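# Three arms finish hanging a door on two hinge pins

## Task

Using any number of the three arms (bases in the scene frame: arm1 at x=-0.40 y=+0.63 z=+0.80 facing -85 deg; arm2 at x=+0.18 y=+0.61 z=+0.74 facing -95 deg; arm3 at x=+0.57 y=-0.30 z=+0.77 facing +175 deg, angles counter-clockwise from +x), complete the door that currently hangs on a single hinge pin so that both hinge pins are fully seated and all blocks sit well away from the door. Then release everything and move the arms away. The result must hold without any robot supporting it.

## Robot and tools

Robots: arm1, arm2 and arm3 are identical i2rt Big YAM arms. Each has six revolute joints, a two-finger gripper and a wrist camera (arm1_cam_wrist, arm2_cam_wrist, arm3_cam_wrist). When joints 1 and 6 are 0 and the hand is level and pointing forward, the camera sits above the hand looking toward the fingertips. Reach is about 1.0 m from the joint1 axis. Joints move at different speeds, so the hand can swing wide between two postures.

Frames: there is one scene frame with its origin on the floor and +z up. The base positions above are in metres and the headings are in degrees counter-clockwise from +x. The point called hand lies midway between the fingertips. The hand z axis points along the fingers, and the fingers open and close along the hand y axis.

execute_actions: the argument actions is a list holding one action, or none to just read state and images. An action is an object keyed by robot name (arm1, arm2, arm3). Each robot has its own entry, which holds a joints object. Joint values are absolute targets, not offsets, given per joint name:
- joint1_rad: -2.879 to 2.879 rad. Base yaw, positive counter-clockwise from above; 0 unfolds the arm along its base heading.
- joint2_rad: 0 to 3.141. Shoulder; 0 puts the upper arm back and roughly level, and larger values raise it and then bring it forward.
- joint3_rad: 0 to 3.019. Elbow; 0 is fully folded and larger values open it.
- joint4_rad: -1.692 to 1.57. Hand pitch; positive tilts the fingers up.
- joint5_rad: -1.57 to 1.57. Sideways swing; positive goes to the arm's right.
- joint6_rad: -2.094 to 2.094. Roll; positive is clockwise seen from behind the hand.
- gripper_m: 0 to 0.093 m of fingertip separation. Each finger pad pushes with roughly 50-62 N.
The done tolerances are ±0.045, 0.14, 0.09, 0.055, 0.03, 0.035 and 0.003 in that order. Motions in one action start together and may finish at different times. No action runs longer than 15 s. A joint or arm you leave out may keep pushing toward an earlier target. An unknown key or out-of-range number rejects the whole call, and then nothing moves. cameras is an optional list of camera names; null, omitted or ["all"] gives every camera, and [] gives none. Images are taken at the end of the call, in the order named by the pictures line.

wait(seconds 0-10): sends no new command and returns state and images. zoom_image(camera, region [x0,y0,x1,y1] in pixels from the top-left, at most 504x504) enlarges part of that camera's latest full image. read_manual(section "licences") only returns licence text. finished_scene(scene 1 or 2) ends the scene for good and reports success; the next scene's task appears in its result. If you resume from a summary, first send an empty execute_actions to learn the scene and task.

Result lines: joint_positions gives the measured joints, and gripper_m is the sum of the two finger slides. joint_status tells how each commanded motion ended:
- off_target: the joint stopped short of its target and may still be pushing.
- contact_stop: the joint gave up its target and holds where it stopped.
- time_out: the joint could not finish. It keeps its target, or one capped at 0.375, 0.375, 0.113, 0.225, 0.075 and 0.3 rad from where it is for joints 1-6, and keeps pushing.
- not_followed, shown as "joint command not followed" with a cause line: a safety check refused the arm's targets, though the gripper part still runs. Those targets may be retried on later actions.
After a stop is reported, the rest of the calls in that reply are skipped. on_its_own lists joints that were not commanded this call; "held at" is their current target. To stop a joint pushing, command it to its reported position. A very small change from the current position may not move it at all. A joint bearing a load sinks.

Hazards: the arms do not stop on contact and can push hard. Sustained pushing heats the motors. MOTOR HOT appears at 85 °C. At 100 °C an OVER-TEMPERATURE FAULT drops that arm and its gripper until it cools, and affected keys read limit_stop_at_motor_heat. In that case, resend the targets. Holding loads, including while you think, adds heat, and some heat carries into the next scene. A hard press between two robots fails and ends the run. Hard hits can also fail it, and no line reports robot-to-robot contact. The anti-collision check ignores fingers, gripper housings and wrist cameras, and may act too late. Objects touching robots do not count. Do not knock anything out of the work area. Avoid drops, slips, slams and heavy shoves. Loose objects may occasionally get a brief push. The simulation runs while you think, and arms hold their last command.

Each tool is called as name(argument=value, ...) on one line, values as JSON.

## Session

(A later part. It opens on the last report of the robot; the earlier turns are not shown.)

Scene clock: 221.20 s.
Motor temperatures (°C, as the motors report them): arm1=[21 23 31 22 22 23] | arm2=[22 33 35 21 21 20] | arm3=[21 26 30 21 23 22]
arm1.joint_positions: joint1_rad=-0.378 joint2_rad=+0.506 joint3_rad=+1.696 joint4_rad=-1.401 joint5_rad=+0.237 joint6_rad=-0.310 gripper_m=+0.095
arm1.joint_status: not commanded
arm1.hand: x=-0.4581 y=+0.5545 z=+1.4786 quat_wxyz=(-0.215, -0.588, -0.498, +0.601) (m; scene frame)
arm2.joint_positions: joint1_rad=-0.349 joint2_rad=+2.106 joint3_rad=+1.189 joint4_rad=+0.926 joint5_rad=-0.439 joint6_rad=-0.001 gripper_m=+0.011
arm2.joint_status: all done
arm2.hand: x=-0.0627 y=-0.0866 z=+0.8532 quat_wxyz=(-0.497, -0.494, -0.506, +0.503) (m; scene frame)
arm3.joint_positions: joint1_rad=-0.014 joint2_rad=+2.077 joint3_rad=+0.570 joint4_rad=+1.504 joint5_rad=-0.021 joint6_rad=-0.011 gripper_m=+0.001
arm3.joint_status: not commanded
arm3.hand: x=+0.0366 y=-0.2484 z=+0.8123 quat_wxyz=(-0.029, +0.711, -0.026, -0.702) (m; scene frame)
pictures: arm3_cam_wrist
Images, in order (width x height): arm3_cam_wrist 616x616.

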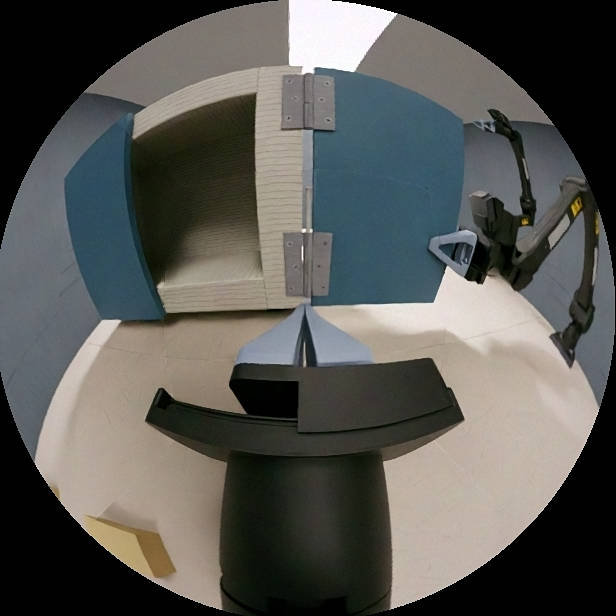

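execute_actions(actions=[{"arm2":{"joints":{"joint2_rad":2.055,"joint6_rad":0.0,"joint5_rad":-0.468}}}], cameras=["arm3_cam_wrist"])

zoom_image(camera="arm3_cam_wrist", region=[260,160,360,305])

execute_actions(actions=[{"arm2":{"joints":{"joint5_rad":-0.412}}}], cameras=["arm3_cam_wrist"])

zoom_image(camera="arm3_cam_wrist", region=[260,160,360,305])

Scene clock: 230.80 s.
Motor temperatures (°C, as the motors report them): arm1=[21 23 31 22 22 23] | arm2=[22 32 36 21 21 20] | arm3=[21 26 30 21 23 22]
arm1.joint_positions: joint1_rad=-0.378 joint2_rad=+0.506 joint3_rad=+1.696 joint4_rad=-1.401 joint5_rad=+0.237 joint6_rad=-0.310 gripper_m=+0.095
arm1.joint_status: not commanded
arm1.hand: x=-0.4581 y=+0.5545 z=+1.4786 quat_wxyz=(-0.215, -0.588, -0.498, +0.601) (m; scene frame)
arm2.joint_positions: joint1_rad=-0.351 joint2_rad=+2.106 joint3_rad=+1.189 joint4_rad=+0.926 joint5_rad=-0.448 joint6_rad=+0.000 gripper_m=+0.011
arm2.joint_status: all done
arm2.hand: x=-0.0621 y=-0.0862 z=+0.8532 quat_wxyz=(-0.499, -0.493, -0.508, +0.500) (m; scene frame)
arm3.joint_positions: joint1_rad=-0.014 joint2_rad=+2.077 joint3_rad=+0.570 joint4_rad=+1.504 joint5_rad=-0.021 joint6_rad=-0.011 gripper_m=+0.001
arm3.joint_status: not commanded
arm3.hand: x=+0.0366 y=-0.2484 z=+0.8123 quat_wxyz=(-0.029, +0.711, -0.026, -0.702) (m; scene frame)
pictures: arm3_cam_wrist
Images, in order (width x height): arm3_cam_wrist 616x616.

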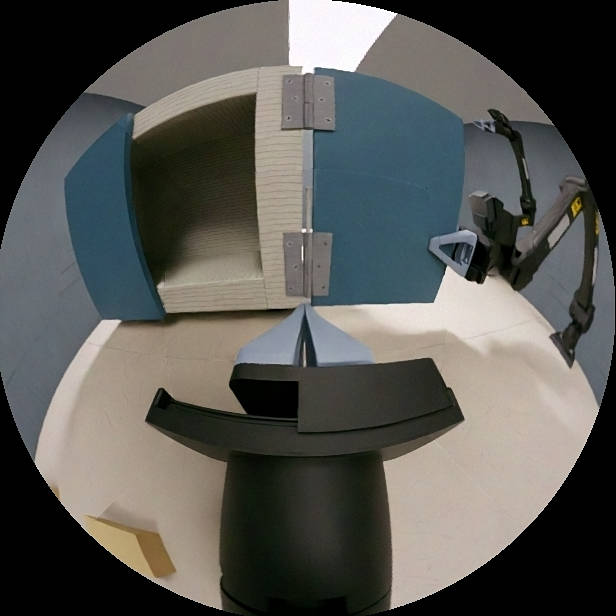

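Region (260, 160, 360, 305) of arm3_cam_wrist's 616x616 image, scaled by 3.476, with more detail than that image has; it fills the left 348 columns of this view, and the rest is white.

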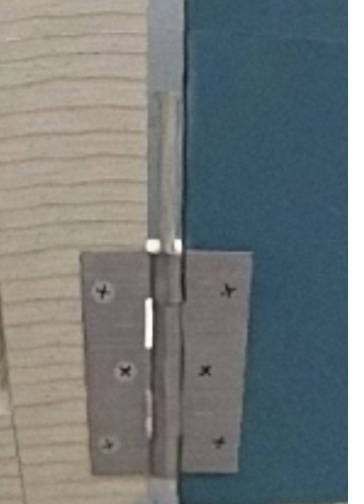

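Scene clock: 231.37 s.
Motor temperatures (°C, as the motors report them): arm1=[21 23 31 22 22 23] | arm2=[22 32 36 21 21 20] | arm3=[21 26 30 21 23 22]
arm1.joint_positions: joint1_rad=-0.378 joint2_rad=+0.506 joint3_rad=+1.696 joint4_rad=-1.401 joint5_rad=+0.237 joint6_rad=-0.310 gripper_m=+0.095
arm1.joint_status: not commanded
arm1.hand: x=-0.4581 y=+0.5545 z=+1.4786 quat_wxyz=(-0.215, -0.588, -0.498, +0.601) (m; scene frame)
arm2.joint_positions: joint1_rad=-0.349 joint2_rad=+2.106 joint3_rad=+1.189 joint4_rad=+0.926 joint5_rad=-0.432 joint6_rad=+0.000 gripper_m=+0.011
arm2.joint_status: all done
arm2.hand: x=-0.0636 y=-0.0867 z=+0.8532 quat_wxyz=(-0.495, -0.496, -0.504, +0.504) (m; scene frame)
arm3.joint_positions: joint1_rad=-0.014 joint2_rad=+2.077 joint3_rad=+0.570 joint4_rad=+1.504 joint5_rad=-0.021 joint6_rad=-0.011 gripper_m=+0.001
arm3.joint_status: not commanded
arm3.hand: x=+0.0366 y=-0.2484 z=+0.8123 quat_wxyz=(-0.029, +0.711, -0.026, -0.702) (m; scene frame)
pictures: arm3_cam_wrist
Images, in order (width x height): arm3_cam_wrist 616x616.

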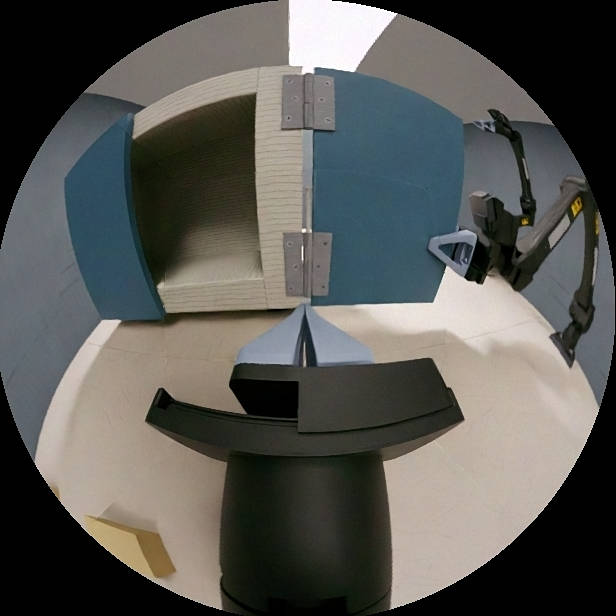

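Region (260, 160, 360, 305) of arm3_cam_wrist's 616x616 image, scaled by 3.476, with more detail than that image has; it fills the left 348 columns of this view, and the rest is white.

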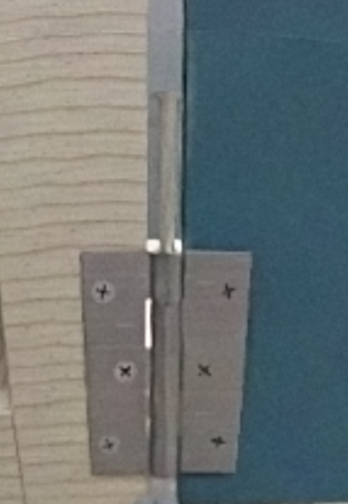

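execute_actions(actions=[{"arm2":{"joints":{"joint5_rad":-0.47,"joint3_rad":1.17}}}], cameras=["arm3_cam_wrist"])

zoom_image(camera="arm3_cam_wrist", region=[260,160,360,305])

Scene clock: 235.17 s.
Motor temperatures (°C, as the motors report them): arm1=[21 23 31 22 22 23] | arm2=[22 33 35 21 21 20] | arm3=[21 26 30 21 23 22]
arm1.joint_positions: joint1_rad=-0.378 joint2_rad=+0.506 joint3_rad=+1.696 joint4_rad=-1.401 joint5_rad=+0.237 joint6_rad=-0.310 gripper_m=+0.095
arm1.joint_status: not commanded
arm1.hand: x=-0.4581 y=+0.5545 z=+1.4786 quat_wxyz=(-0.215, -0.588, -0.498, +0.601) (m; scene frame)
arm2.joint_positions: joint1_rad=-0.349 joint2_rad=+2.106 joint3_rad=+1.186 joint4_rad=+0.926 joint5_rad=-0.445 joint6_rad=+0.000 gripper_m=+0.011
arm2.joint_status: all done
arm2.hand: x=-0.0611 y=-0.0859 z=+0.8522 quat_wxyz=(-0.498, -0.494, -0.507, +0.500) (m; scene frame)
arm3.joint_positions: joint1_rad=-0.014 joint2_rad=+2.077 joint3_rad=+0.570 joint4_rad=+1.504 joint5_rad=-0.021 joint6_rad=-0.011 gripper_m=+0.001
arm3.joint_status: not commanded
arm3.hand: x=+0.0366 y=-0.2484 z=+0.8123 quat_wxyz=(-0.029, +0.711, -0.026, -0.702) (m; scene frame)
pictures: arm3_cam_wrist
Images, in order (width x height): arm3_cam_wrist 616x616.

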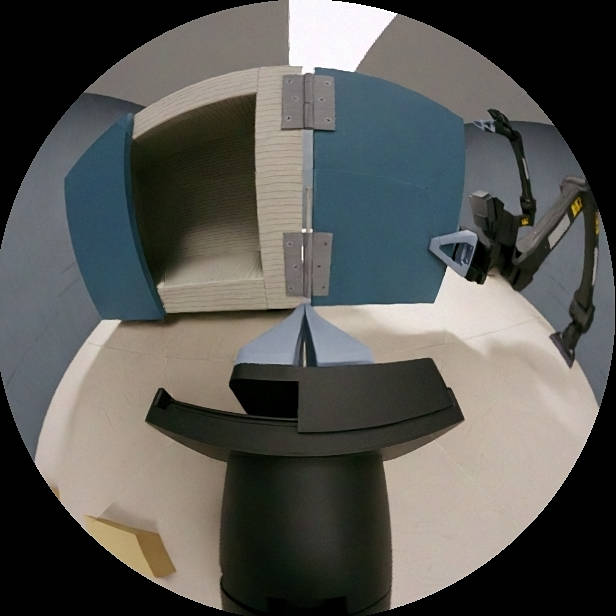

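Region (260, 160, 360, 305) of arm3_cam_wrist's 616x616 image, scaled by 3.476, with more detail than that image has; it fills the left 348 columns of this view, and the rest is white.

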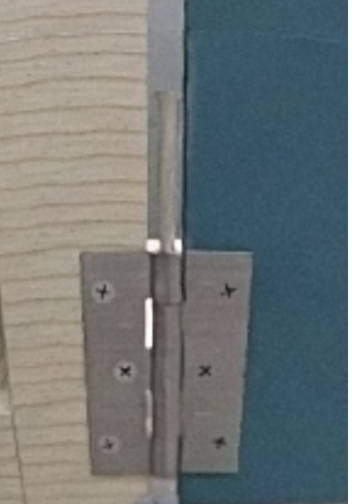

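execute_actions(actions=[{"arm2":{"joints":{"joint2_rad":2.02,"joint3_rad":1.15,"joint5_rad":-0.455}}}], cameras=["arm3_cam_wrist"])

zoom_image(camera="arm3_cam_wrist", region=[260,160,360,305])

Scene clock: 238.10 s.
Motor temperatures (°C, as the motors report them): arm1=[21 23 31 22 22 23] | arm2=[22 33 35 21 21 20] | arm3=[21 26 30 21 23 22]
arm1.joint_positions: joint1_rad=-0.378 joint2_rad=+0.506 joint3_rad=+1.696 joint4_rad=-1.401 joint5_rad=+0.237 joint6_rad=-0.310 gripper_m=+0.095
arm1.joint_status: not commanded
arm1.hand: x=-0.4581 y=+0.5545 z=+1.4786 quat_wxyz=(-0.215, -0.588, -0.498, +0.601) (m; scene frame)
arm2.joint_positions: joint1_rad=-0.344 joint2_rad=+2.101 joint3_rad=+1.180 joint4_rad=+0.926 joint5_rad=-0.430 joint6_rad=+0.000 gripper_m=+0.011
arm2.joint_status: all done
arm2.hand: x=-0.0593 y=-0.0853 z=+0.8526 quat_wxyz=(-0.496, -0.497, -0.505, +0.502) (m; scene frame)
arm3.joint_positions: joint1_rad=-0.014 joint2_rad=+2.077 joint3_rad=+0.570 joint4_rad=+1.504 joint5_rad=-0.021 joint6_rad=-0.011 gripper_m=+0.001
arm3.joint_status: not commanded
arm3.hand: x=+0.0366 y=-0.2484 z=+0.8123 quat_wxyz=(-0.029, +0.711, -0.026, -0.702) (m; scene frame)
pictures: arm3_cam_wrist
Images, in order (width x height): arm3_cam_wrist 616x616.

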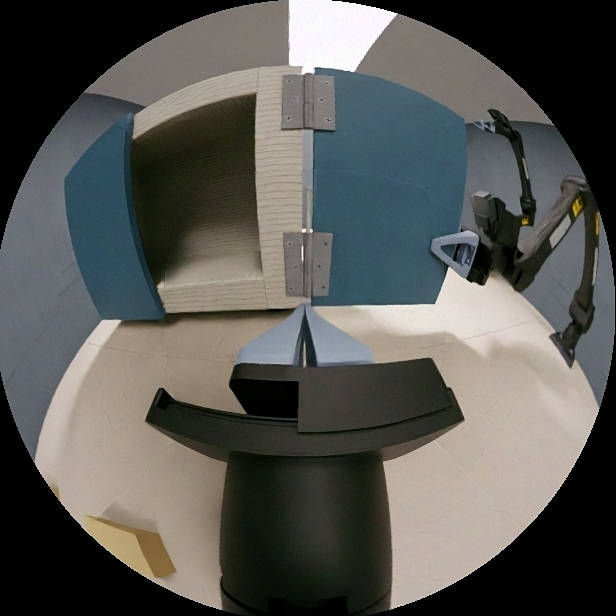

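Region (260, 160, 360, 305) of arm3_cam_wrist's 616x616 image, scaled by 3.476, with more detail than that image has; it fills the left 348 columns of this view, and the rest is white.

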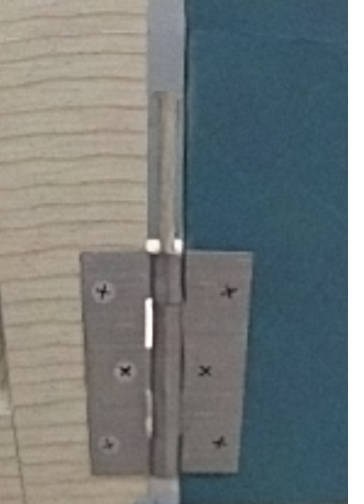

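execute_actions(actions=[{"arm2":{"joints":{"joint2_rad":2.06,"joint3_rad":1.18,"joint5_rad":-0.44}},"arm3":{"joints":{"joint2_rad":1.70,"joint3_rad":0.735,"joint4_rad":1.005}}}], cameras=["arm3_cam_wrist","arm2_cam_wrist"])

zoom_image(camera="arm3_cam_wrist", region=[240,220,380,400])

Scene clock: 260.10 s.
Motor temperatures (°C, as the motors report them): arm1=[21 23 31 22 22 23] | arm2=[22 34 33 21 22 20] | arm3=[21 26 30 21 23 22]
arm1.joint_positions: joint1_rad=-0.378 joint2_rad=+0.506 joint3_rad=+1.696 joint4_rad=-1.401 joint5_rad=+0.237 joint6_rad=-0.310 gripper_m=+0.095
arm1.joint_status: not commanded
arm1.hand: x=-0.4581 y=+0.5545 z=+1.4786 quat_wxyz=(-0.215, -0.588, -0.498, +0.601) (m; scene frame)
arm2.joint_positions: joint1_rad=-0.343 joint2_rad=+2.101 joint3_rad=+1.180 joint4_rad=+0.926 joint5_rad=-0.426 joint6_rad=+0.000 gripper_m=+0.011
arm2.joint_status: all done
arm2.hand: x=-0.0595 y=-0.0855 z=+0.8526 quat_wxyz=(-0.495, -0.498, -0.504, +0.503) (m; scene frame)
arm3.joint_positions: joint1_rad=-0.014 joint2_rad=+1.692 joint3_rad=+0.714 joint4_rad=+1.015 joint5_rad=-0.021 joint6_rad=-0.011 gripper_m=+0.001
arm3.joint_status: all done
arm3.hand: x=-0.0237 y=-0.2415 z=+0.9554 quat_wxyz=(-0.030, +0.697, -0.025, -0.716) (m; scene frame)
pictures: arm2_cam_wrist, arm3_cam_wrist
Images, in order (width x height): arm2_cam_wrist 616x616, arm3_cam_wrist 616x616.

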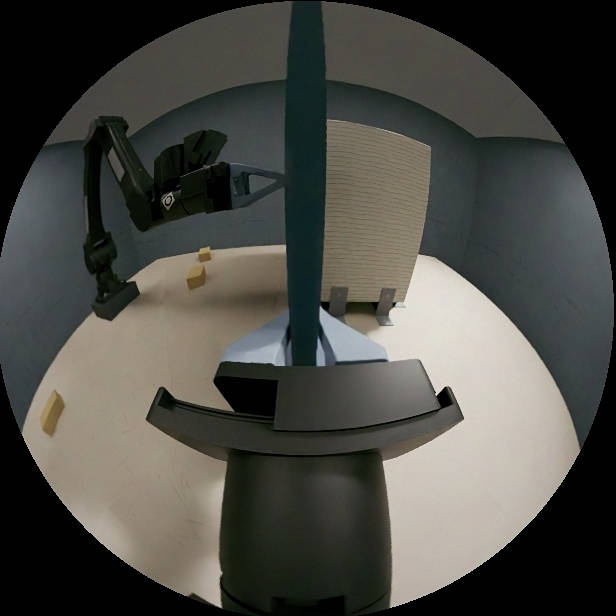

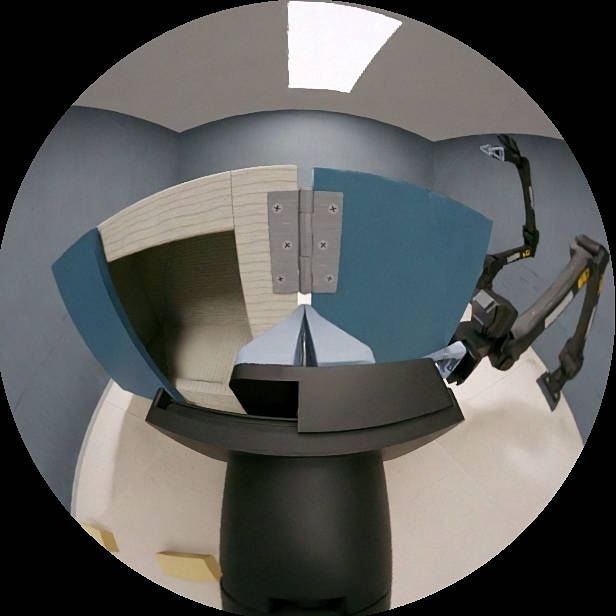

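Region (240, 220, 380, 400) of arm3_cam_wrist's 616x616 image, scaled by 2.800, with more detail than that image has.

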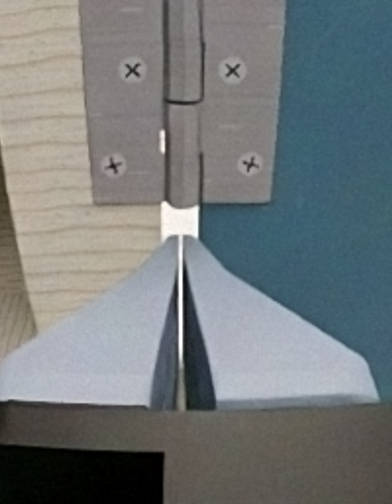

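execute_actions(actions=[{"arm3":{"joints":{"joint2_rad":1.74,"joint3_rad":0.785,"joint4_rad":0.93}}}], cameras=["arm3_cam_wrist","arm2_cam_wrist"])

zoom_image(camera="arm3_cam_wrist", region=[240,200,380,380])

Scene clock: 266.77 s.
Motor temperatures (°C, as the motors report them): arm1=[21 23 31 22 22 23] | arm2=[22 34 33 21 22 20] | arm3=[21 26 31 21 23 22]
arm1.joint_positions: joint1_rad=-0.378 joint2_rad=+0.506 joint3_rad=+1.696 joint4_rad=-1.401 joint5_rad=+0.237 joint6_rad=-0.310 gripper_m=+0.095
arm1.joint_status: not commanded
arm1.hand: x=-0.4581 y=+0.5545 z=+1.4786 quat_wxyz=(-0.215, -0.588, -0.498, +0.601) (m; scene frame)
arm2.joint_positions: joint1_rad=-0.343 joint2_rad=+2.101 joint3_rad=+1.180 joint4_rad=+0.926 joint5_rad=-0.426 joint6_rad=+0.000 gripper_m=+0.011
arm2.joint_status: not commanded
arm2.hand: x=-0.0595 y=-0.0855 z=+0.8526 quat_wxyz=(-0.495, -0.498, -0.504, +0.503) (m; scene frame)
arm3.joint_positions: joint1_rad=-0.014 joint2_rad=+1.729 joint3_rad=+0.734 joint4_rad=+0.939 joint5_rad=-0.021 joint6_rad=-0.011 gripper_m=+0.001
arm3.joint_status: all done
arm3.hand: x=-0.0311 y=-0.2410 z=+0.9240 quat_wxyz=(-0.028, +0.730, -0.027, -0.683) (m; scene frame)
pictures: arm2_cam_wrist, arm3_cam_wrist
Images, in order (width x height): arm2_cam_wrist 616x616, arm3_cam_wrist 616x616.

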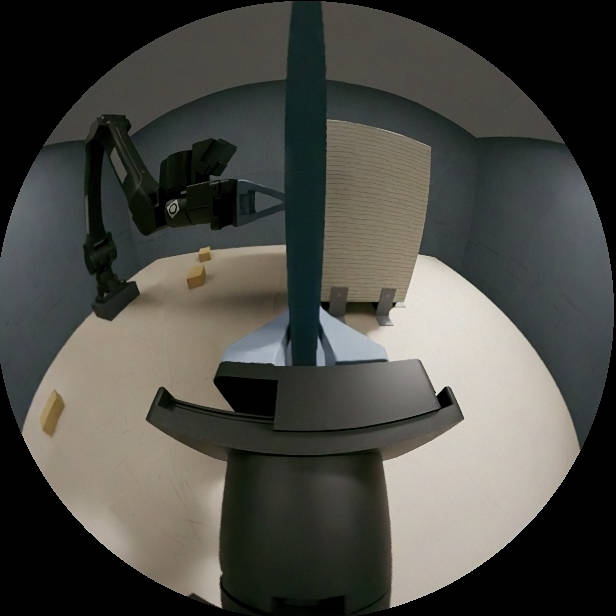

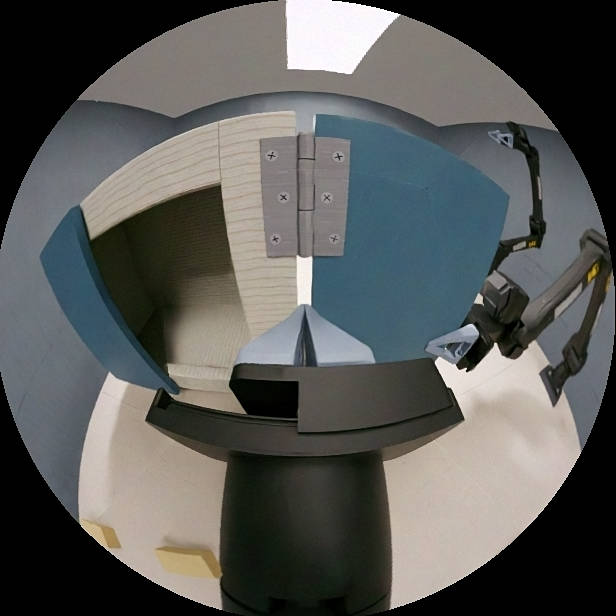

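Region (240, 200, 380, 380) of arm3_cam_wrist's 616x616 image, scaled by 2.800, with more detail than that image has.

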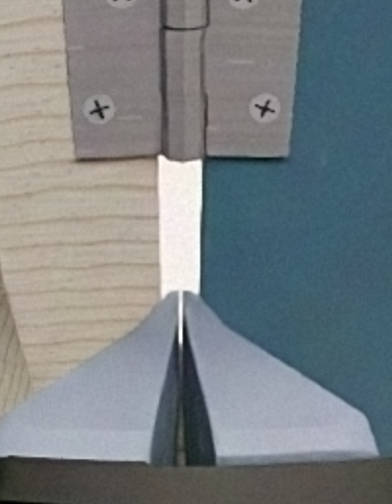

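execute_actions(actions=[{"arm3":{"joints":{"joint2_rad":1.76,"joint3_rad":0.825}}}], cameras=["arm3_cam_wrist"])

zoom_image(camera="arm3_cam_wrist", region=[240,200,380,380])

Scene clock: 270.07 s.
Motor temperatures (°C, as the motors report them): arm1=[21 23 31 22 22 23] | arm2=[22 34 33 21 22 20] | arm3=[21 26 31 21 23 22]
arm1.joint_positions: joint1_rad=-0.378 joint2_rad=+0.506 joint3_rad=+1.696 joint4_rad=-1.401 joint5_rad=+0.237 joint6_rad=-0.310 gripper_m=+0.095
arm1.joint_status: not commanded
arm1.hand: x=-0.4581 y=+0.5545 z=+1.4786 quat_wxyz=(-0.215, -0.588, -0.498, +0.601) (m; scene frame)
arm2.joint_positions: joint1_rad=-0.343 joint2_rad=+2.101 joint3_rad=+1.180 joint4_rad=+0.926 joint5_rad=-0.426 joint6_rad=+0.000 gripper_m=+0.011
arm2.joint_status: not commanded
arm2.hand: x=-0.0595 y=-0.0855 z=+0.8526 quat_wxyz=(-0.495, -0.498, -0.504, +0.503) (m; scene frame)
arm3.joint_positions: joint1_rad=-0.014 joint2_rad=+1.744 joint3_rad=+0.779 joint4_rad=+0.939 joint5_rad=-0.021 joint6_rad=-0.011 gripper_m=+0.001
arm3.joint_status: all done
arm3.hand: x=-0.0464 y=-0.2394 z=+0.9357 quat_wxyz=(-0.028, +0.719, -0.026, -0.694) (m; scene frame)
pictures: arm3_cam_wrist
Images, in order (width x height): arm3_cam_wrist 616x616.

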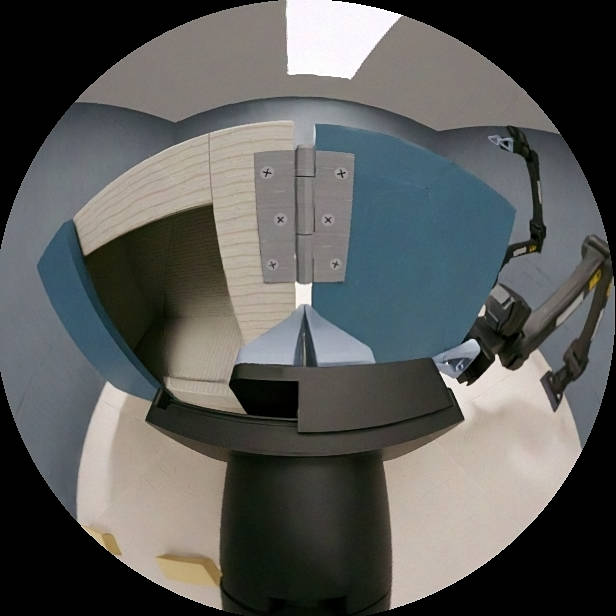

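Region (240, 200, 380, 380) of arm3_cam_wrist's 616x616 image, scaled by 2.800, with more detail than that image has.

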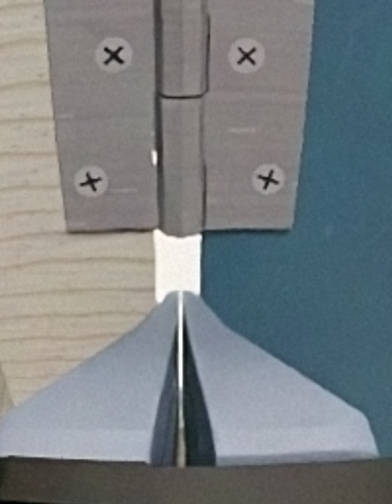

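execute_actions(actions=[{"arm3":{"joints":{"joint2_rad":1.825}}}], cameras=["arm3_cam_wrist"])

zoom_image(camera="arm3_cam_wrist", region=[240,200,380,380])

Scene clock: 273.87 s.
Motor temperatures (°C, as the motors report them): arm1=[21 23 31 22 22 23] | arm2=[22 34 33 21 22 20] | arm3=[21 26 32 21 23 22]
arm1.joint_positions: joint1_rad=-0.378 joint2_rad=+0.506 joint3_rad=+1.696 joint4_rad=-1.401 joint5_rad=+0.237 joint6_rad=-0.310 gripper_m=+0.095
arm1.joint_status: not commanded
arm1.hand: x=-0.4581 y=+0.5545 z=+1.4786 quat_wxyz=(-0.215, -0.588, -0.498, +0.601) (m; scene frame)
arm2.joint_positions: joint1_rad=-0.343 joint2_rad=+2.101 joint3_rad=+1.180 joint4_rad=+0.926 joint5_rad=-0.426 joint6_rad=+0.000 gripper_m=+0.011
arm2.joint_status: not commanded
arm2.hand: x=-0.0595 y=-0.0855 z=+0.8526 quat_wxyz=(-0.495, -0.498, -0.504, +0.503) (m; scene frame)
arm3.joint_positions: joint1_rad=-0.014 joint2_rad=+1.795 joint3_rad=+0.787 joint4_rad=+0.947 joint5_rad=-0.022 joint6_rad=-0.011 gripper_m=+0.001
arm3.joint_status: all done
arm3.hand: x=-0.0501 y=-0.2392 z=+0.9104 quat_wxyz=(-0.027, +0.732, -0.027, -0.680) (m; scene frame)
pictures: arm3_cam_wrist
Images, in order (width x height): arm3_cam_wrist 616x616.

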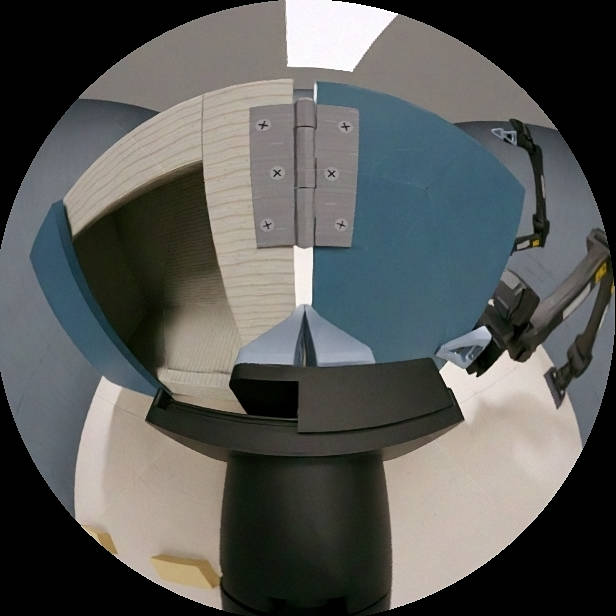

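Region (240, 200, 380, 380) of arm3_cam_wrist's 616x616 image, scaled by 2.800, with more detail than that image has.

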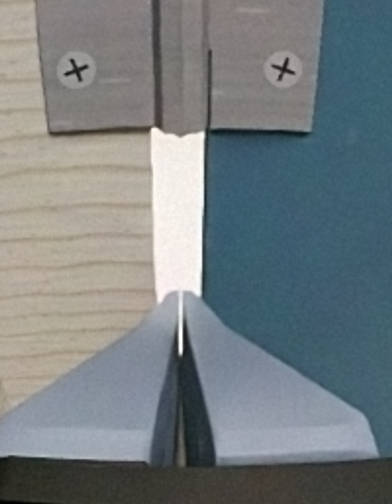

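execute_actions(actions=[{"arm3":{"joints":{"joint2_rad":1.84,"joint3_rad":0.785,"joint4_rad":0.915}}}], cameras=[])

execute_actions(actions=[{"arm2":{"joints":{"joint2_rad":2.095,"joint3_rad":1.21}}}], cameras=["arm3_cam_wrist"])

Scene clock: 277.53 s.
Motor temperatures (°C, as the motors report them): arm1=[21 23 31 22 22 23] | arm2=[22 34 33 21 22 20] | arm3=[21 26 32 21 23 22]
arm1.joint_positions: joint1_rad=-0.378 joint2_rad=+0.506 joint3_rad=+1.696 joint4_rad=-1.401 joint5_rad=+0.237 joint6_rad=-0.310 gripper_m=+0.095
arm1.joint_status: not commanded
arm1.hand: x=-0.4581 y=+0.5545 z=+1.4786 quat_wxyz=(-0.215, -0.588, -0.498, +0.601) (m; scene frame)
arm2.joint_positions: joint1_rad=-0.343 joint2_rad=+2.101 joint3_rad=+1.180 joint4_rad=+0.926 joint5_rad=-0.426 joint6_rad=+0.000 gripper_m=+0.011
arm2.joint_status: not commanded
arm2.hand: x=-0.0595 y=-0.0855 z=+0.8526 quat_wxyz=(-0.495, -0.498, -0.504, +0.503) (m; scene frame)
arm3.joint_positions: joint1_rad=-0.014 joint2_rad=+1.796 joint3_rad=+0.787 joint4_rad=+0.946 joint5_rad=-0.022 joint6_rad=-0.011 gripper_m=+0.001
arm3.joint_status: all done
arm3.hand: x=-0.0501 y=-0.2392 z=+0.9099 quat_wxyz=(-0.027, +0.732, -0.027, -0.680) (m; scene frame)
pictures: none
No camera images: the call's "cameras" was empty. Leave "cameras" out to get every camera's image.

Scene clock: 278.03 s.
Motor temperatures (°C, as the motors report them): arm1=[21 23 31 22 22 23] | arm2=[22 34 33 21 22 20] | arm3=[21 26 32 21 23 22]
arm1.joint_positions: joint1_rad=-0.378 joint2_rad=+0.506 joint3_rad=+1.696 joint4_rad=-1.401 joint5_rad=+0.237 joint6_rad=-0.310 gripper_m=+0.095
arm1.joint_status: not commanded
arm1.hand: x=-0.4581 y=+0.5545 z=+1.4786 quat_wxyz=(-0.215, -0.588, -0.498, +0.601) (m; scene frame)
arm2.joint_positions: joint1_rad=-0.343 joint2_rad=+2.103 joint3_rad=+1.180 joint4_rad=+0.926 joint5_rad=-0.426 joint6_rad=+0.000 gripper_m=+0.011
arm2.joint_status: all done
arm2.hand: x=-0.0596 y=-0.0856 z=+0.8514 quat_wxyz=(-0.495, -0.498, -0.505, +0.502) (m; scene frame)
arm3.joint_positions: joint1_rad=-0.014 joint2_rad=+1.796 joint3_rad=+0.787 joint4_rad=+0.946 joint5_rad=-0.022 joint6_rad=-0.011 gripper_m=+0.001
arm3.joint_status: not commanded
arm3.hand: x=-0.0501 y=-0.2392 z=+0.9099 quat_wxyz=(-0.027, +0.732, -0.027, -0.680) (m; scene frame)
pictures: arm3_cam_wrist
Images, in order (width x height): arm3_cam_wrist 616x616.

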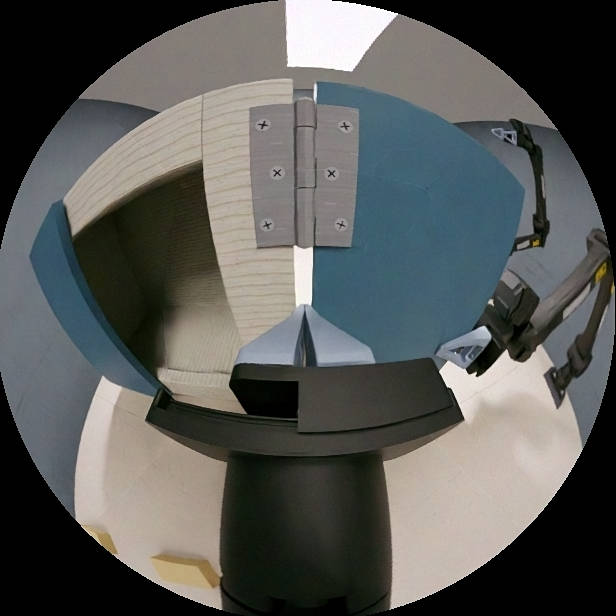

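execute_actions(actions=[{"arm2":{"joints":{"joint2_rad":2.055,"joint3_rad":1.17,"joint5_rad":-0.50,"joint1_rad":-0.345}},"arm3":{"joints":{"joint2_rad":1.815,"joint3_rad":0.77}}}], cameras=["arm3_cam_wrist"])

Scene clock: 284.13 s.
Motor temperatures (°C, as the motors report them): arm1=[21 23 31 22 22 23] | arm2=[22 33 33 21 22 20] | arm3=[21 25 32 21 23 22]
arm1.joint_positions: joint1_rad=-0.378 joint2_rad=+0.506 joint3_rad=+1.696 joint4_rad=-1.401 joint5_rad=+0.237 joint6_rad=-0.310 gripper_m=+0.095
arm1.joint_status: not commanded
arm1.hand: x=-0.4581 y=+0.5545 z=+1.4786 quat_wxyz=(-0.215, -0.588, -0.498, +0.601) (m; scene frame)
arm2.joint_positions: joint1_rad=-0.344 joint2_rad=+2.103 joint3_rad=+1.180 joint4_rad=+0.926 joint5_rad=-0.442 joint6_rad=+0.001 gripper_m=+0.011
arm2.joint_status: joint5_rad time_out (moved -0.016 of -0.074); the others done
arm2.on_its_own: joint5_rad reads -0.442 and still pushes toward -0.500 since a time_out
arm2.hand: x=-0.0576 y=-0.0853 z=+0.8514 quat_wxyz=(-0.499, -0.495, -0.508, +0.498) (m; scene frame)
arm3.joint_positions: joint1_rad=-0.014 joint2_rad=+1.796 joint3_rad=+0.787 joint4_rad=+0.946 joint5_rad=-0.022 joint6_rad=-0.011 gripper_m=+0.001
arm3.joint_status: all done
arm3.hand: x=-0.0501 y=-0.2392 z=+0.9099 quat_wxyz=(-0.027, +0.732, -0.027, -0.680) (m; scene frame)
pictures: arm3_cam_wrist
Images, in order (width x height): arm3_cam_wrist 616x616.

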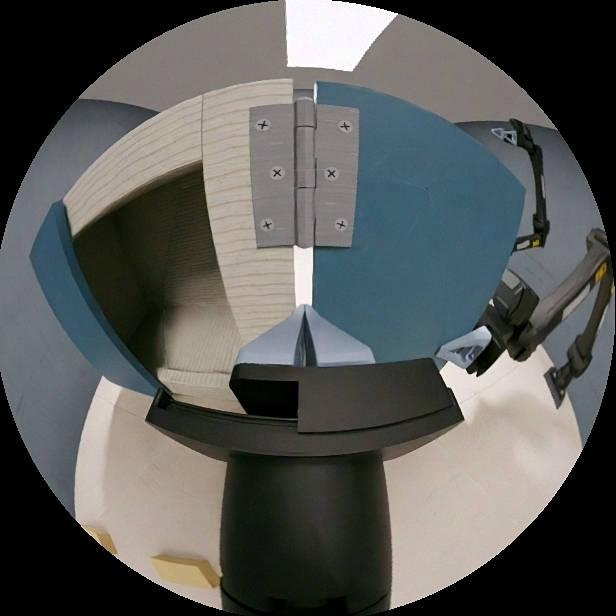

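execute_actions(actions=[{"arm2":{"joints":{"joint5_rad":-0.45}},"arm3":{"joints":{"joint2_rad":1.72,"joint3_rad":0.71}}}], cameras=[])

execute_actions(actions=[{"arm3":{"joints":{"gripper_m":0.09,"joint2_rad":1.83,"joint3_rad":0.68,"joint4_rad":1.1}}}], cameras=["arm3_cam_wrist"])

zoom_image(camera="arm3_cam_wrist", region=[250,230,360,370])

Scene clock: 290.47 s.
Motor temperatures (°C, as the motors report them): arm1=[21 23 31 22 22 23] | arm2=[22 33 33 21 24 20] | arm3=[21 26 31 21 23 22]
arm1.joint_positions: joint1_rad=-0.378 joint2_rad=+0.506 joint3_rad=+1.696 joint4_rad=-1.401 joint5_rad=+0.237 joint6_rad=-0.310 gripper_m=+0.095
arm1.joint_status: not commanded
arm1.hand: x=-0.4581 y=+0.5545 z=+1.4786 quat_wxyz=(-0.215, -0.588, -0.498, +0.601) (m; scene frame)
arm2.joint_positions: joint1_rad=-0.344 joint2_rad=+2.103 joint3_rad=+1.180 joint4_rad=+0.926 joint5_rad=-0.431 joint6_rad=+0.001 gripper_m=+0.011
arm2.joint_status: all done
arm2.hand: x=-0.0593 y=-0.0854 z=+0.8514 quat_wxyz=(-0.496, -0.498, -0.505, +0.501) (m; scene frame)
arm3.joint_positions: joint1_rad=-0.014 joint2_rad=+1.753 joint3_rad=+0.710 joint4_rad=+0.925 joint5_rad=-0.022 joint6_rad=-0.011 gripper_m=+0.001
arm3.joint_status: all done
arm3.hand: x=-0.0225 y=-0.2421 z=+0.8960 quat_wxyz=(-0.026, +0.751, -0.028, -0.660) (m; scene frame)
pictures: none
No camera images: the call's "cameras" was empty. Leave "cameras" out to get every camera's image.

Scene clock: 291.40 s.
Motor temperatures (°C, as the motors report them): arm1=[21 23 31 22 22 23] | arm2=[22 33 33 21 24 20] | arm3=[21 26 31 21 23 22]
arm1.joint_positions: joint1_rad=-0.378 joint2_rad=+0.506 joint3_rad=+1.696 joint4_rad=-1.401 joint5_rad=+0.237 joint6_rad=-0.310 gripper_m=+0.095
arm1.joint_status: not commanded
arm1.hand: x=-0.4581 y=+0.5545 z=+1.4786 quat_wxyz=(-0.215, -0.588, -0.498, +0.601) (m; scene frame)
arm2.joint_positions: joint1_rad=-0.344 joint2_rad=+2.103 joint3_rad=+1.180 joint4_rad=+0.926 joint5_rad=-0.431 joint6_rad=+0.001 gripper_m=+0.011
arm2.joint_status: not commanded
arm2.hand: x=-0.0593 y=-0.0854 z=+0.8514 quat_wxyz=(-0.496, -0.498, -0.505, +0.501) (m; scene frame)
arm3.joint_positions: joint1_rad=-0.014 joint2_rad=+1.823 joint3_rad=+0.685 joint4_rad=+1.074 joint5_rad=-0.022 joint6_rad=-0.011 gripper_m=+0.090
arm3.joint_status: all done
arm3.hand: x=-0.0163 y=-0.2428 z=+0.8819 quat_wxyz=(-0.027, +0.733, -0.027, -0.679) (m; scene frame)
pictures: arm3_cam_wrist
Images, in order (width x height): arm3_cam_wrist 616x616.

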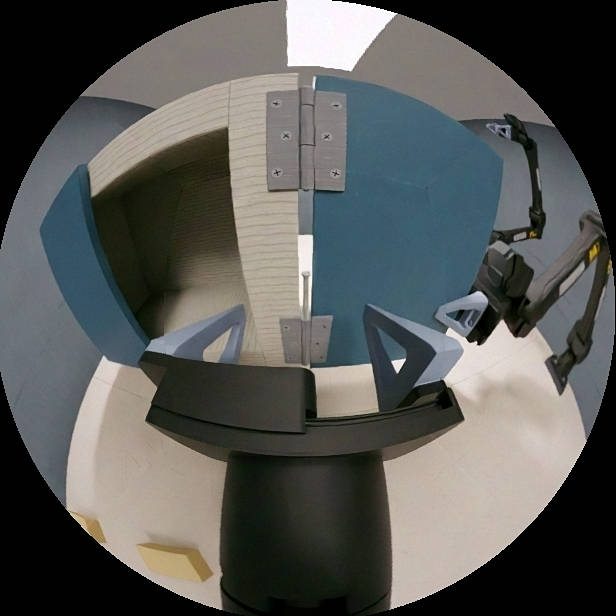

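Region (250, 230, 360, 370) of arm3_cam_wrist's 616x616 image, scaled by 3.600, with more detail than that image has; it fills the left 396 columns of this view, and the rest is white.

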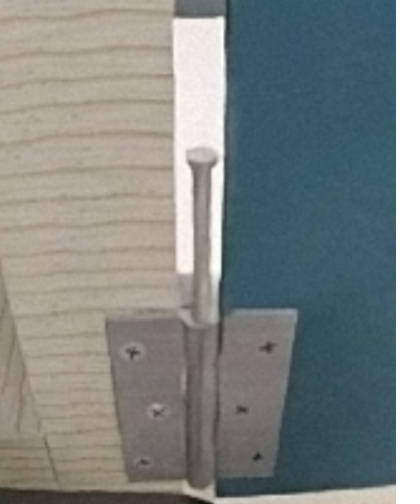

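execute_actions(actions=[{"arm2":{"joints":{"joint5_rad":-0.47,"joint6_rad":0.10,"joint2_rad":2.07}}}], cameras=["arm3_cam_wrist"])

zoom_image(camera="arm3_cam_wrist", region=[250,230,360,370])

Scene clock: 298.23 s.
Motor temperatures (°C, as the motors report them): arm1=[21 23 31 22 22 23] | arm2=[22 34 33 21 24 21] | arm3=[21 26 31 21 23 22]
arm1.joint_positions: joint1_rad=-0.378 joint2_rad=+0.506 joint3_rad=+1.696 joint4_rad=-1.401 joint5_rad=+0.237 joint6_rad=-0.310 gripper_m=+0.095
arm1.joint_status: not commanded
arm1.hand: x=-0.4581 y=+0.5545 z=+1.4786 quat_wxyz=(-0.215, -0.588, -0.498, +0.601) (m; scene frame)
arm2.joint_positions: joint1_rad=-0.344 joint2_rad=+2.103 joint3_rad=+1.180 joint4_rad=+0.926 joint5_rad=-0.434 joint6_rad=+0.019 gripper_m=+0.011
arm2.joint_status: joint5_rad time_out (moved -0.003 of -0.039); joint6_rad time_out (moved +0.018 of +0.099); the others done
arm2.on_its_own: joint5_rad reads -0.434 and still pushes toward -0.470 since a time_out; joint6_rad reads +0.019 and still pushes toward +0.100 since a time_out
arm2.hand: x=-0.0587 y=-0.0854 z=+0.8514 quat_wxyz=(-0.501, -0.501, -0.502, +0.496) (m; scene frame)
arm3.joint_positions: joint1_rad=-0.014 joint2_rad=+1.823 joint3_rad=+0.685 joint4_rad=+1.074 joint5_rad=-0.022 joint6_rad=-0.011 gripper_m=+0.090
arm3.joint_status: not commanded
arm3.hand: x=-0.0163 y=-0.2428 z=+0.8819 quat_wxyz=(-0.027, +0.733, -0.027, -0.679) (m; scene frame)
pictures: arm3_cam_wrist
Images, in order (width x height): arm3_cam_wrist 616x616.

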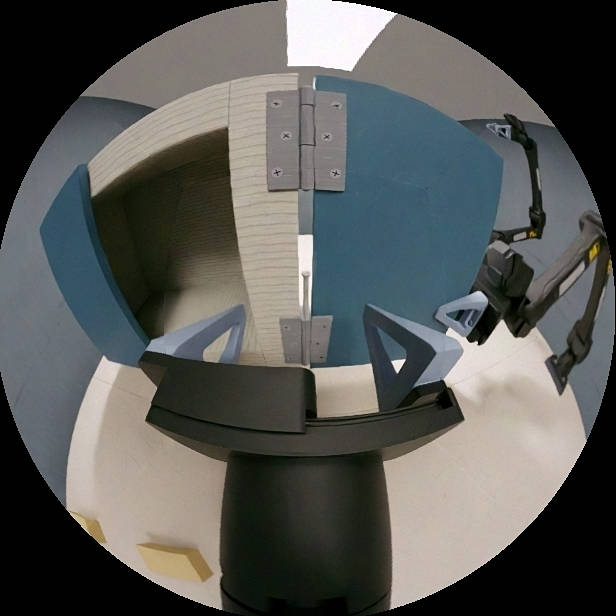

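Region (250, 230, 360, 370) of arm3_cam_wrist's 616x616 image, scaled by 3.600, with more detail than that image has; it fills the left 396 columns of this view, and the rest is white.

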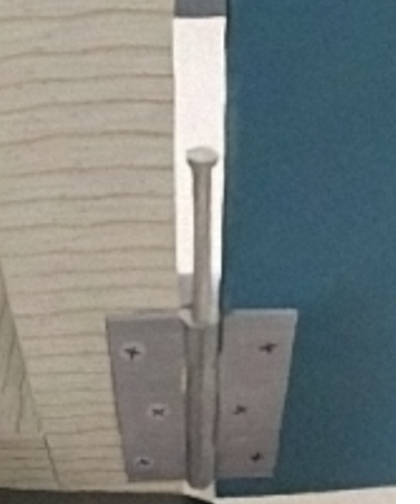

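execute_actions(actions=[{"arm2":{"joints":{"joint5_rad":-0.43,"joint6_rad":0.0,"joint2_rad":2.10,"joint3_rad":1.2}},"arm3":{"joints":{"joint2_rad":1.95,"joint4_rad":1.27}}}], cameras=["arm3_cam_wrist"])

zoom_image(camera="arm3_cam_wrist", region=[260,200,350,350])

Scene clock: 308.33 s.
Motor temperatures (°C, as the motors report them): arm1=[21 23 31 22 22 23] | arm2=[22 33 33 21 24 21] | arm3=[21 26 31 21 23 22]
arm1.joint_positions: joint1_rad=-0.378 joint2_rad=+0.506 joint3_rad=+1.696 joint4_rad=-1.401 joint5_rad=+0.237 joint6_rad=-0.310 gripper_m=+0.095
arm1.joint_status: not commanded
arm1.hand: x=-0.4581 y=+0.5545 z=+1.4786 quat_wxyz=(-0.215, -0.588, -0.498, +0.601) (m; scene frame)
arm2.joint_positions: joint1_rad=-0.343 joint2_rad=+2.103 joint3_rad=+1.180 joint4_rad=+0.926 joint5_rad=-0.424 joint6_rad=+0.006 gripper_m=+0.011
arm2.joint_status: all done
arm2.hand: x=-0.0597 y=-0.0857 z=+0.8511 quat_wxyz=(-0.496, -0.500, -0.503, +0.501) (m; scene frame)
arm3.joint_positions: joint1_rad=-0.014 joint2_rad=+1.951 joint3_rad=+0.681 joint4_rad=+1.244 joint5_rad=-0.022 joint6_rad=-0.011 gripper_m=+0.090
arm3.joint_status: all done
arm3.hand: x=-0.0129 y=-0.2433 z=+0.8503 quat_wxyz=(-0.028, +0.719, -0.026, -0.693) (m; scene frame)
pictures: arm3_cam_wrist
Images, in order (width x height): arm3_cam_wrist 616x616.

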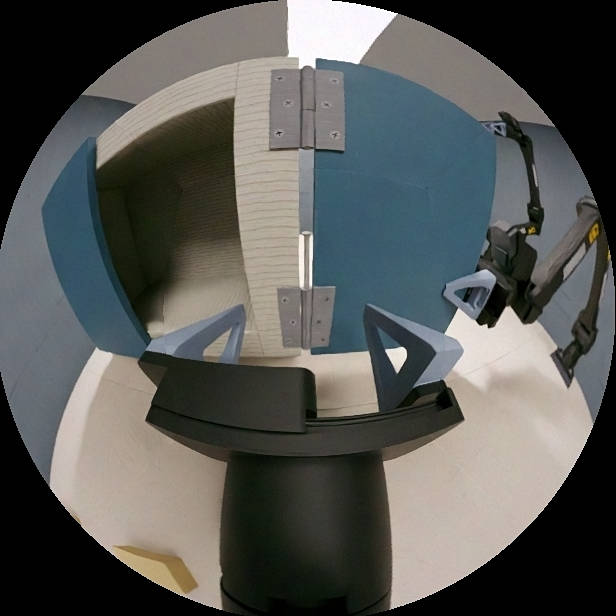

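Region (260, 200, 350, 350) of arm3_cam_wrist's 616x616 image, scaled by 3.360, with more detail than that image has; it fills the left 302 columns of this view, and the rest is white.

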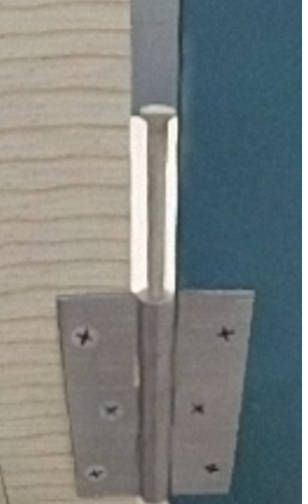

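execute_actions(actions=[{"arm2":{"joints":{"joint4_rad":0.88,"joint2_rad":2.045}}}], cameras=["arm3_cam_wrist"])

zoom_image(camera="arm3_cam_wrist", region=[260,200,350,350])

Scene clock: 315.30 s.
Motor temperatures (°C, as the motors report them): arm1=[21 23 31 22 22 23] | arm2=[22 33 33 21 23 21] | arm3=[21 26 30 21 23 22]
arm1.joint_positions: joint1_rad=-0.378 joint2_rad=+0.506 joint3_rad=+1.696 joint4_rad=-1.401 joint5_rad=+0.237 joint6_rad=-0.310 gripper_m=+0.095
arm1.joint_status: not commanded
arm1.hand: x=-0.4581 y=+0.5545 z=+1.4786 quat_wxyz=(-0.215, -0.588, -0.498, +0.601) (m; scene frame)
arm2.joint_positions: joint1_rad=-0.343 joint2_rad=+2.090 joint3_rad=+1.180 joint4_rad=+0.889 joint5_rad=-0.424 joint6_rad=-0.003 gripper_m=+0.011
arm2.joint_status: all done
arm2.hand: x=-0.0597 y=-0.0857 z=+0.8517 quat_wxyz=(-0.490, -0.506, -0.508, +0.495) (m; scene frame)
arm3.joint_positions: joint1_rad=-0.014 joint2_rad=+1.951 joint3_rad=+0.681 joint4_rad=+1.244 joint5_rad=-0.022 joint6_rad=-0.011 gripper_m=+0.090
arm3.joint_status: not commanded
arm3.hand: x=-0.0129 y=-0.2433 z=+0.8503 quat_wxyz=(-0.028, +0.719, -0.026, -0.693) (m; scene frame)
pictures: arm3_cam_wrist
Images, in order (width x height): arm3_cam_wrist 616x616.

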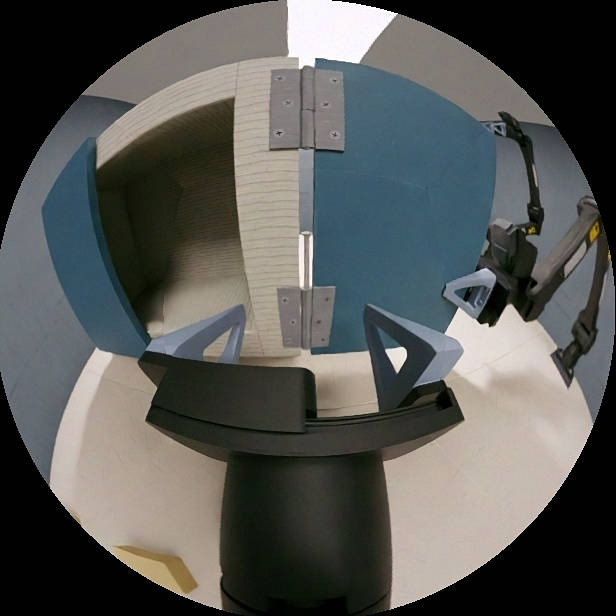

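Region (260, 200, 350, 350) of arm3_cam_wrist's 616x616 image, scaled by 3.360, with more detail than that image has; it fills the left 302 columns of this view, and the rest is white.

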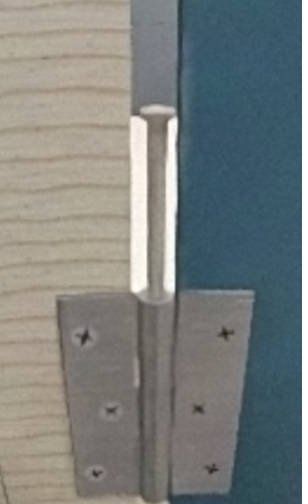

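execute_actions(actions=[{"arm2":{"joints":{"joint1_rad":-0.315,"joint5_rad":-0.33,"joint2_rad":2.04}}}], cameras=["arm3_cam_wrist","arm2_cam_wrist"])

zoom_image(camera="arm3_cam_wrist", region=[260,200,350,350])

Scene clock: 320.23 s.
Motor temperatures (°C, as the motors report them): arm1=[21 23 30 22 22 23] | arm2=[22 33 34 21 23 21] | arm3=[21 26 30 21 23 22]
arm1.joint_positions: joint1_rad=-0.378 joint2_rad=+0.506 joint3_rad=+1.696 joint4_rad=-1.401 joint5_rad=+0.237 joint6_rad=-0.310 gripper_m=+0.095
arm1.joint_status: not commanded
arm1.hand: x=-0.4581 y=+0.5545 z=+1.4786 quat_wxyz=(-0.215, -0.588, -0.498, +0.601) (m; scene frame)
arm2.joint_positions: joint1_rad=-0.323 joint2_rad=+2.081 joint3_rad=+1.169 joint4_rad=+0.887 joint5_rad=-0.355 joint6_rad=-0.004 gripper_m=+0.011
arm2.joint_status: all done
arm2.hand: x=-0.0562 y=-0.0871 z=+0.8527 quat_wxyz=(-0.477, -0.519, -0.497, +0.506) (m; scene frame)
arm3.joint_positions: joint1_rad=-0.014 joint2_rad=+1.951 joint3_rad=+0.681 joint4_rad=+1.244 joint5_rad=-0.022 joint6_rad=-0.011 gripper_m=+0.090
arm3.joint_status: not commanded
arm3.hand: x=-0.0129 y=-0.2433 z=+0.8503 quat_wxyz=(-0.028, +0.719, -0.026, -0.693) (m; scene frame)
pictures: arm2_cam_wrist, arm3_cam_wrist
Images, in order (width x height): arm2_cam_wrist 616x616, arm3_cam_wrist 616x616.

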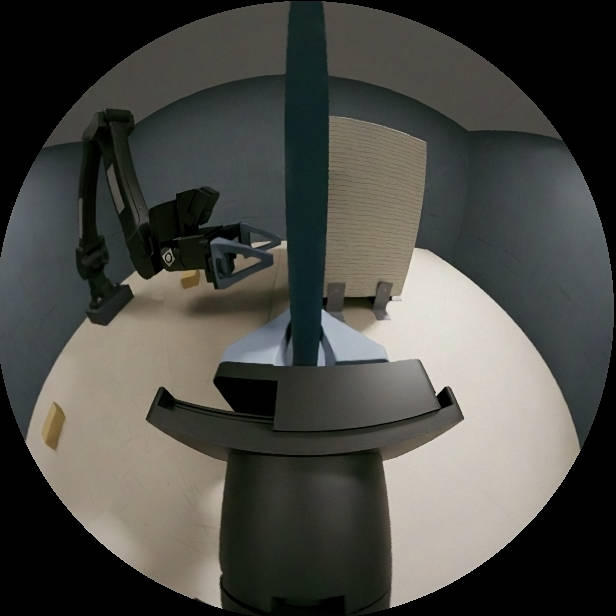

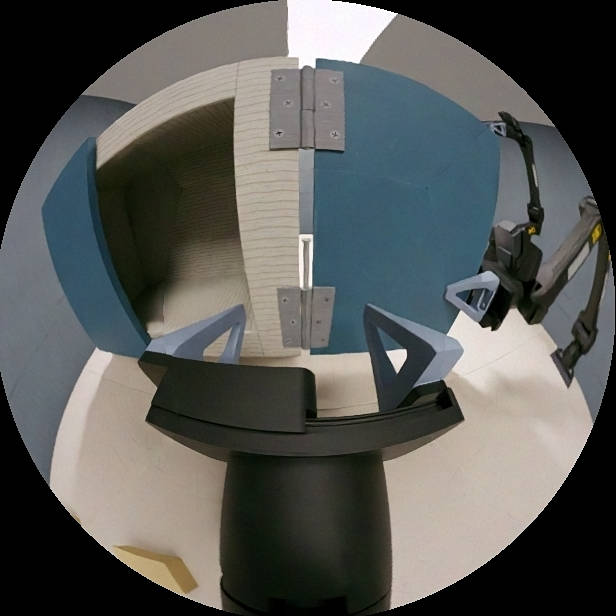

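Region (260, 200, 350, 350) of arm3_cam_wrist's 616x616 image, scaled by 3.360, with more detail than that image has; it fills the left 302 columns of this view, and the rest is white.

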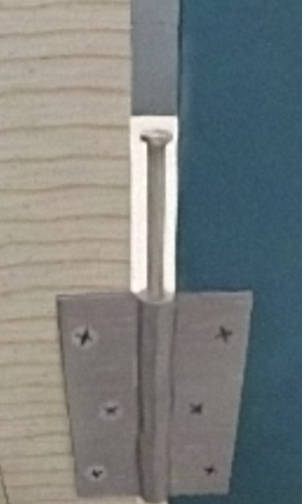

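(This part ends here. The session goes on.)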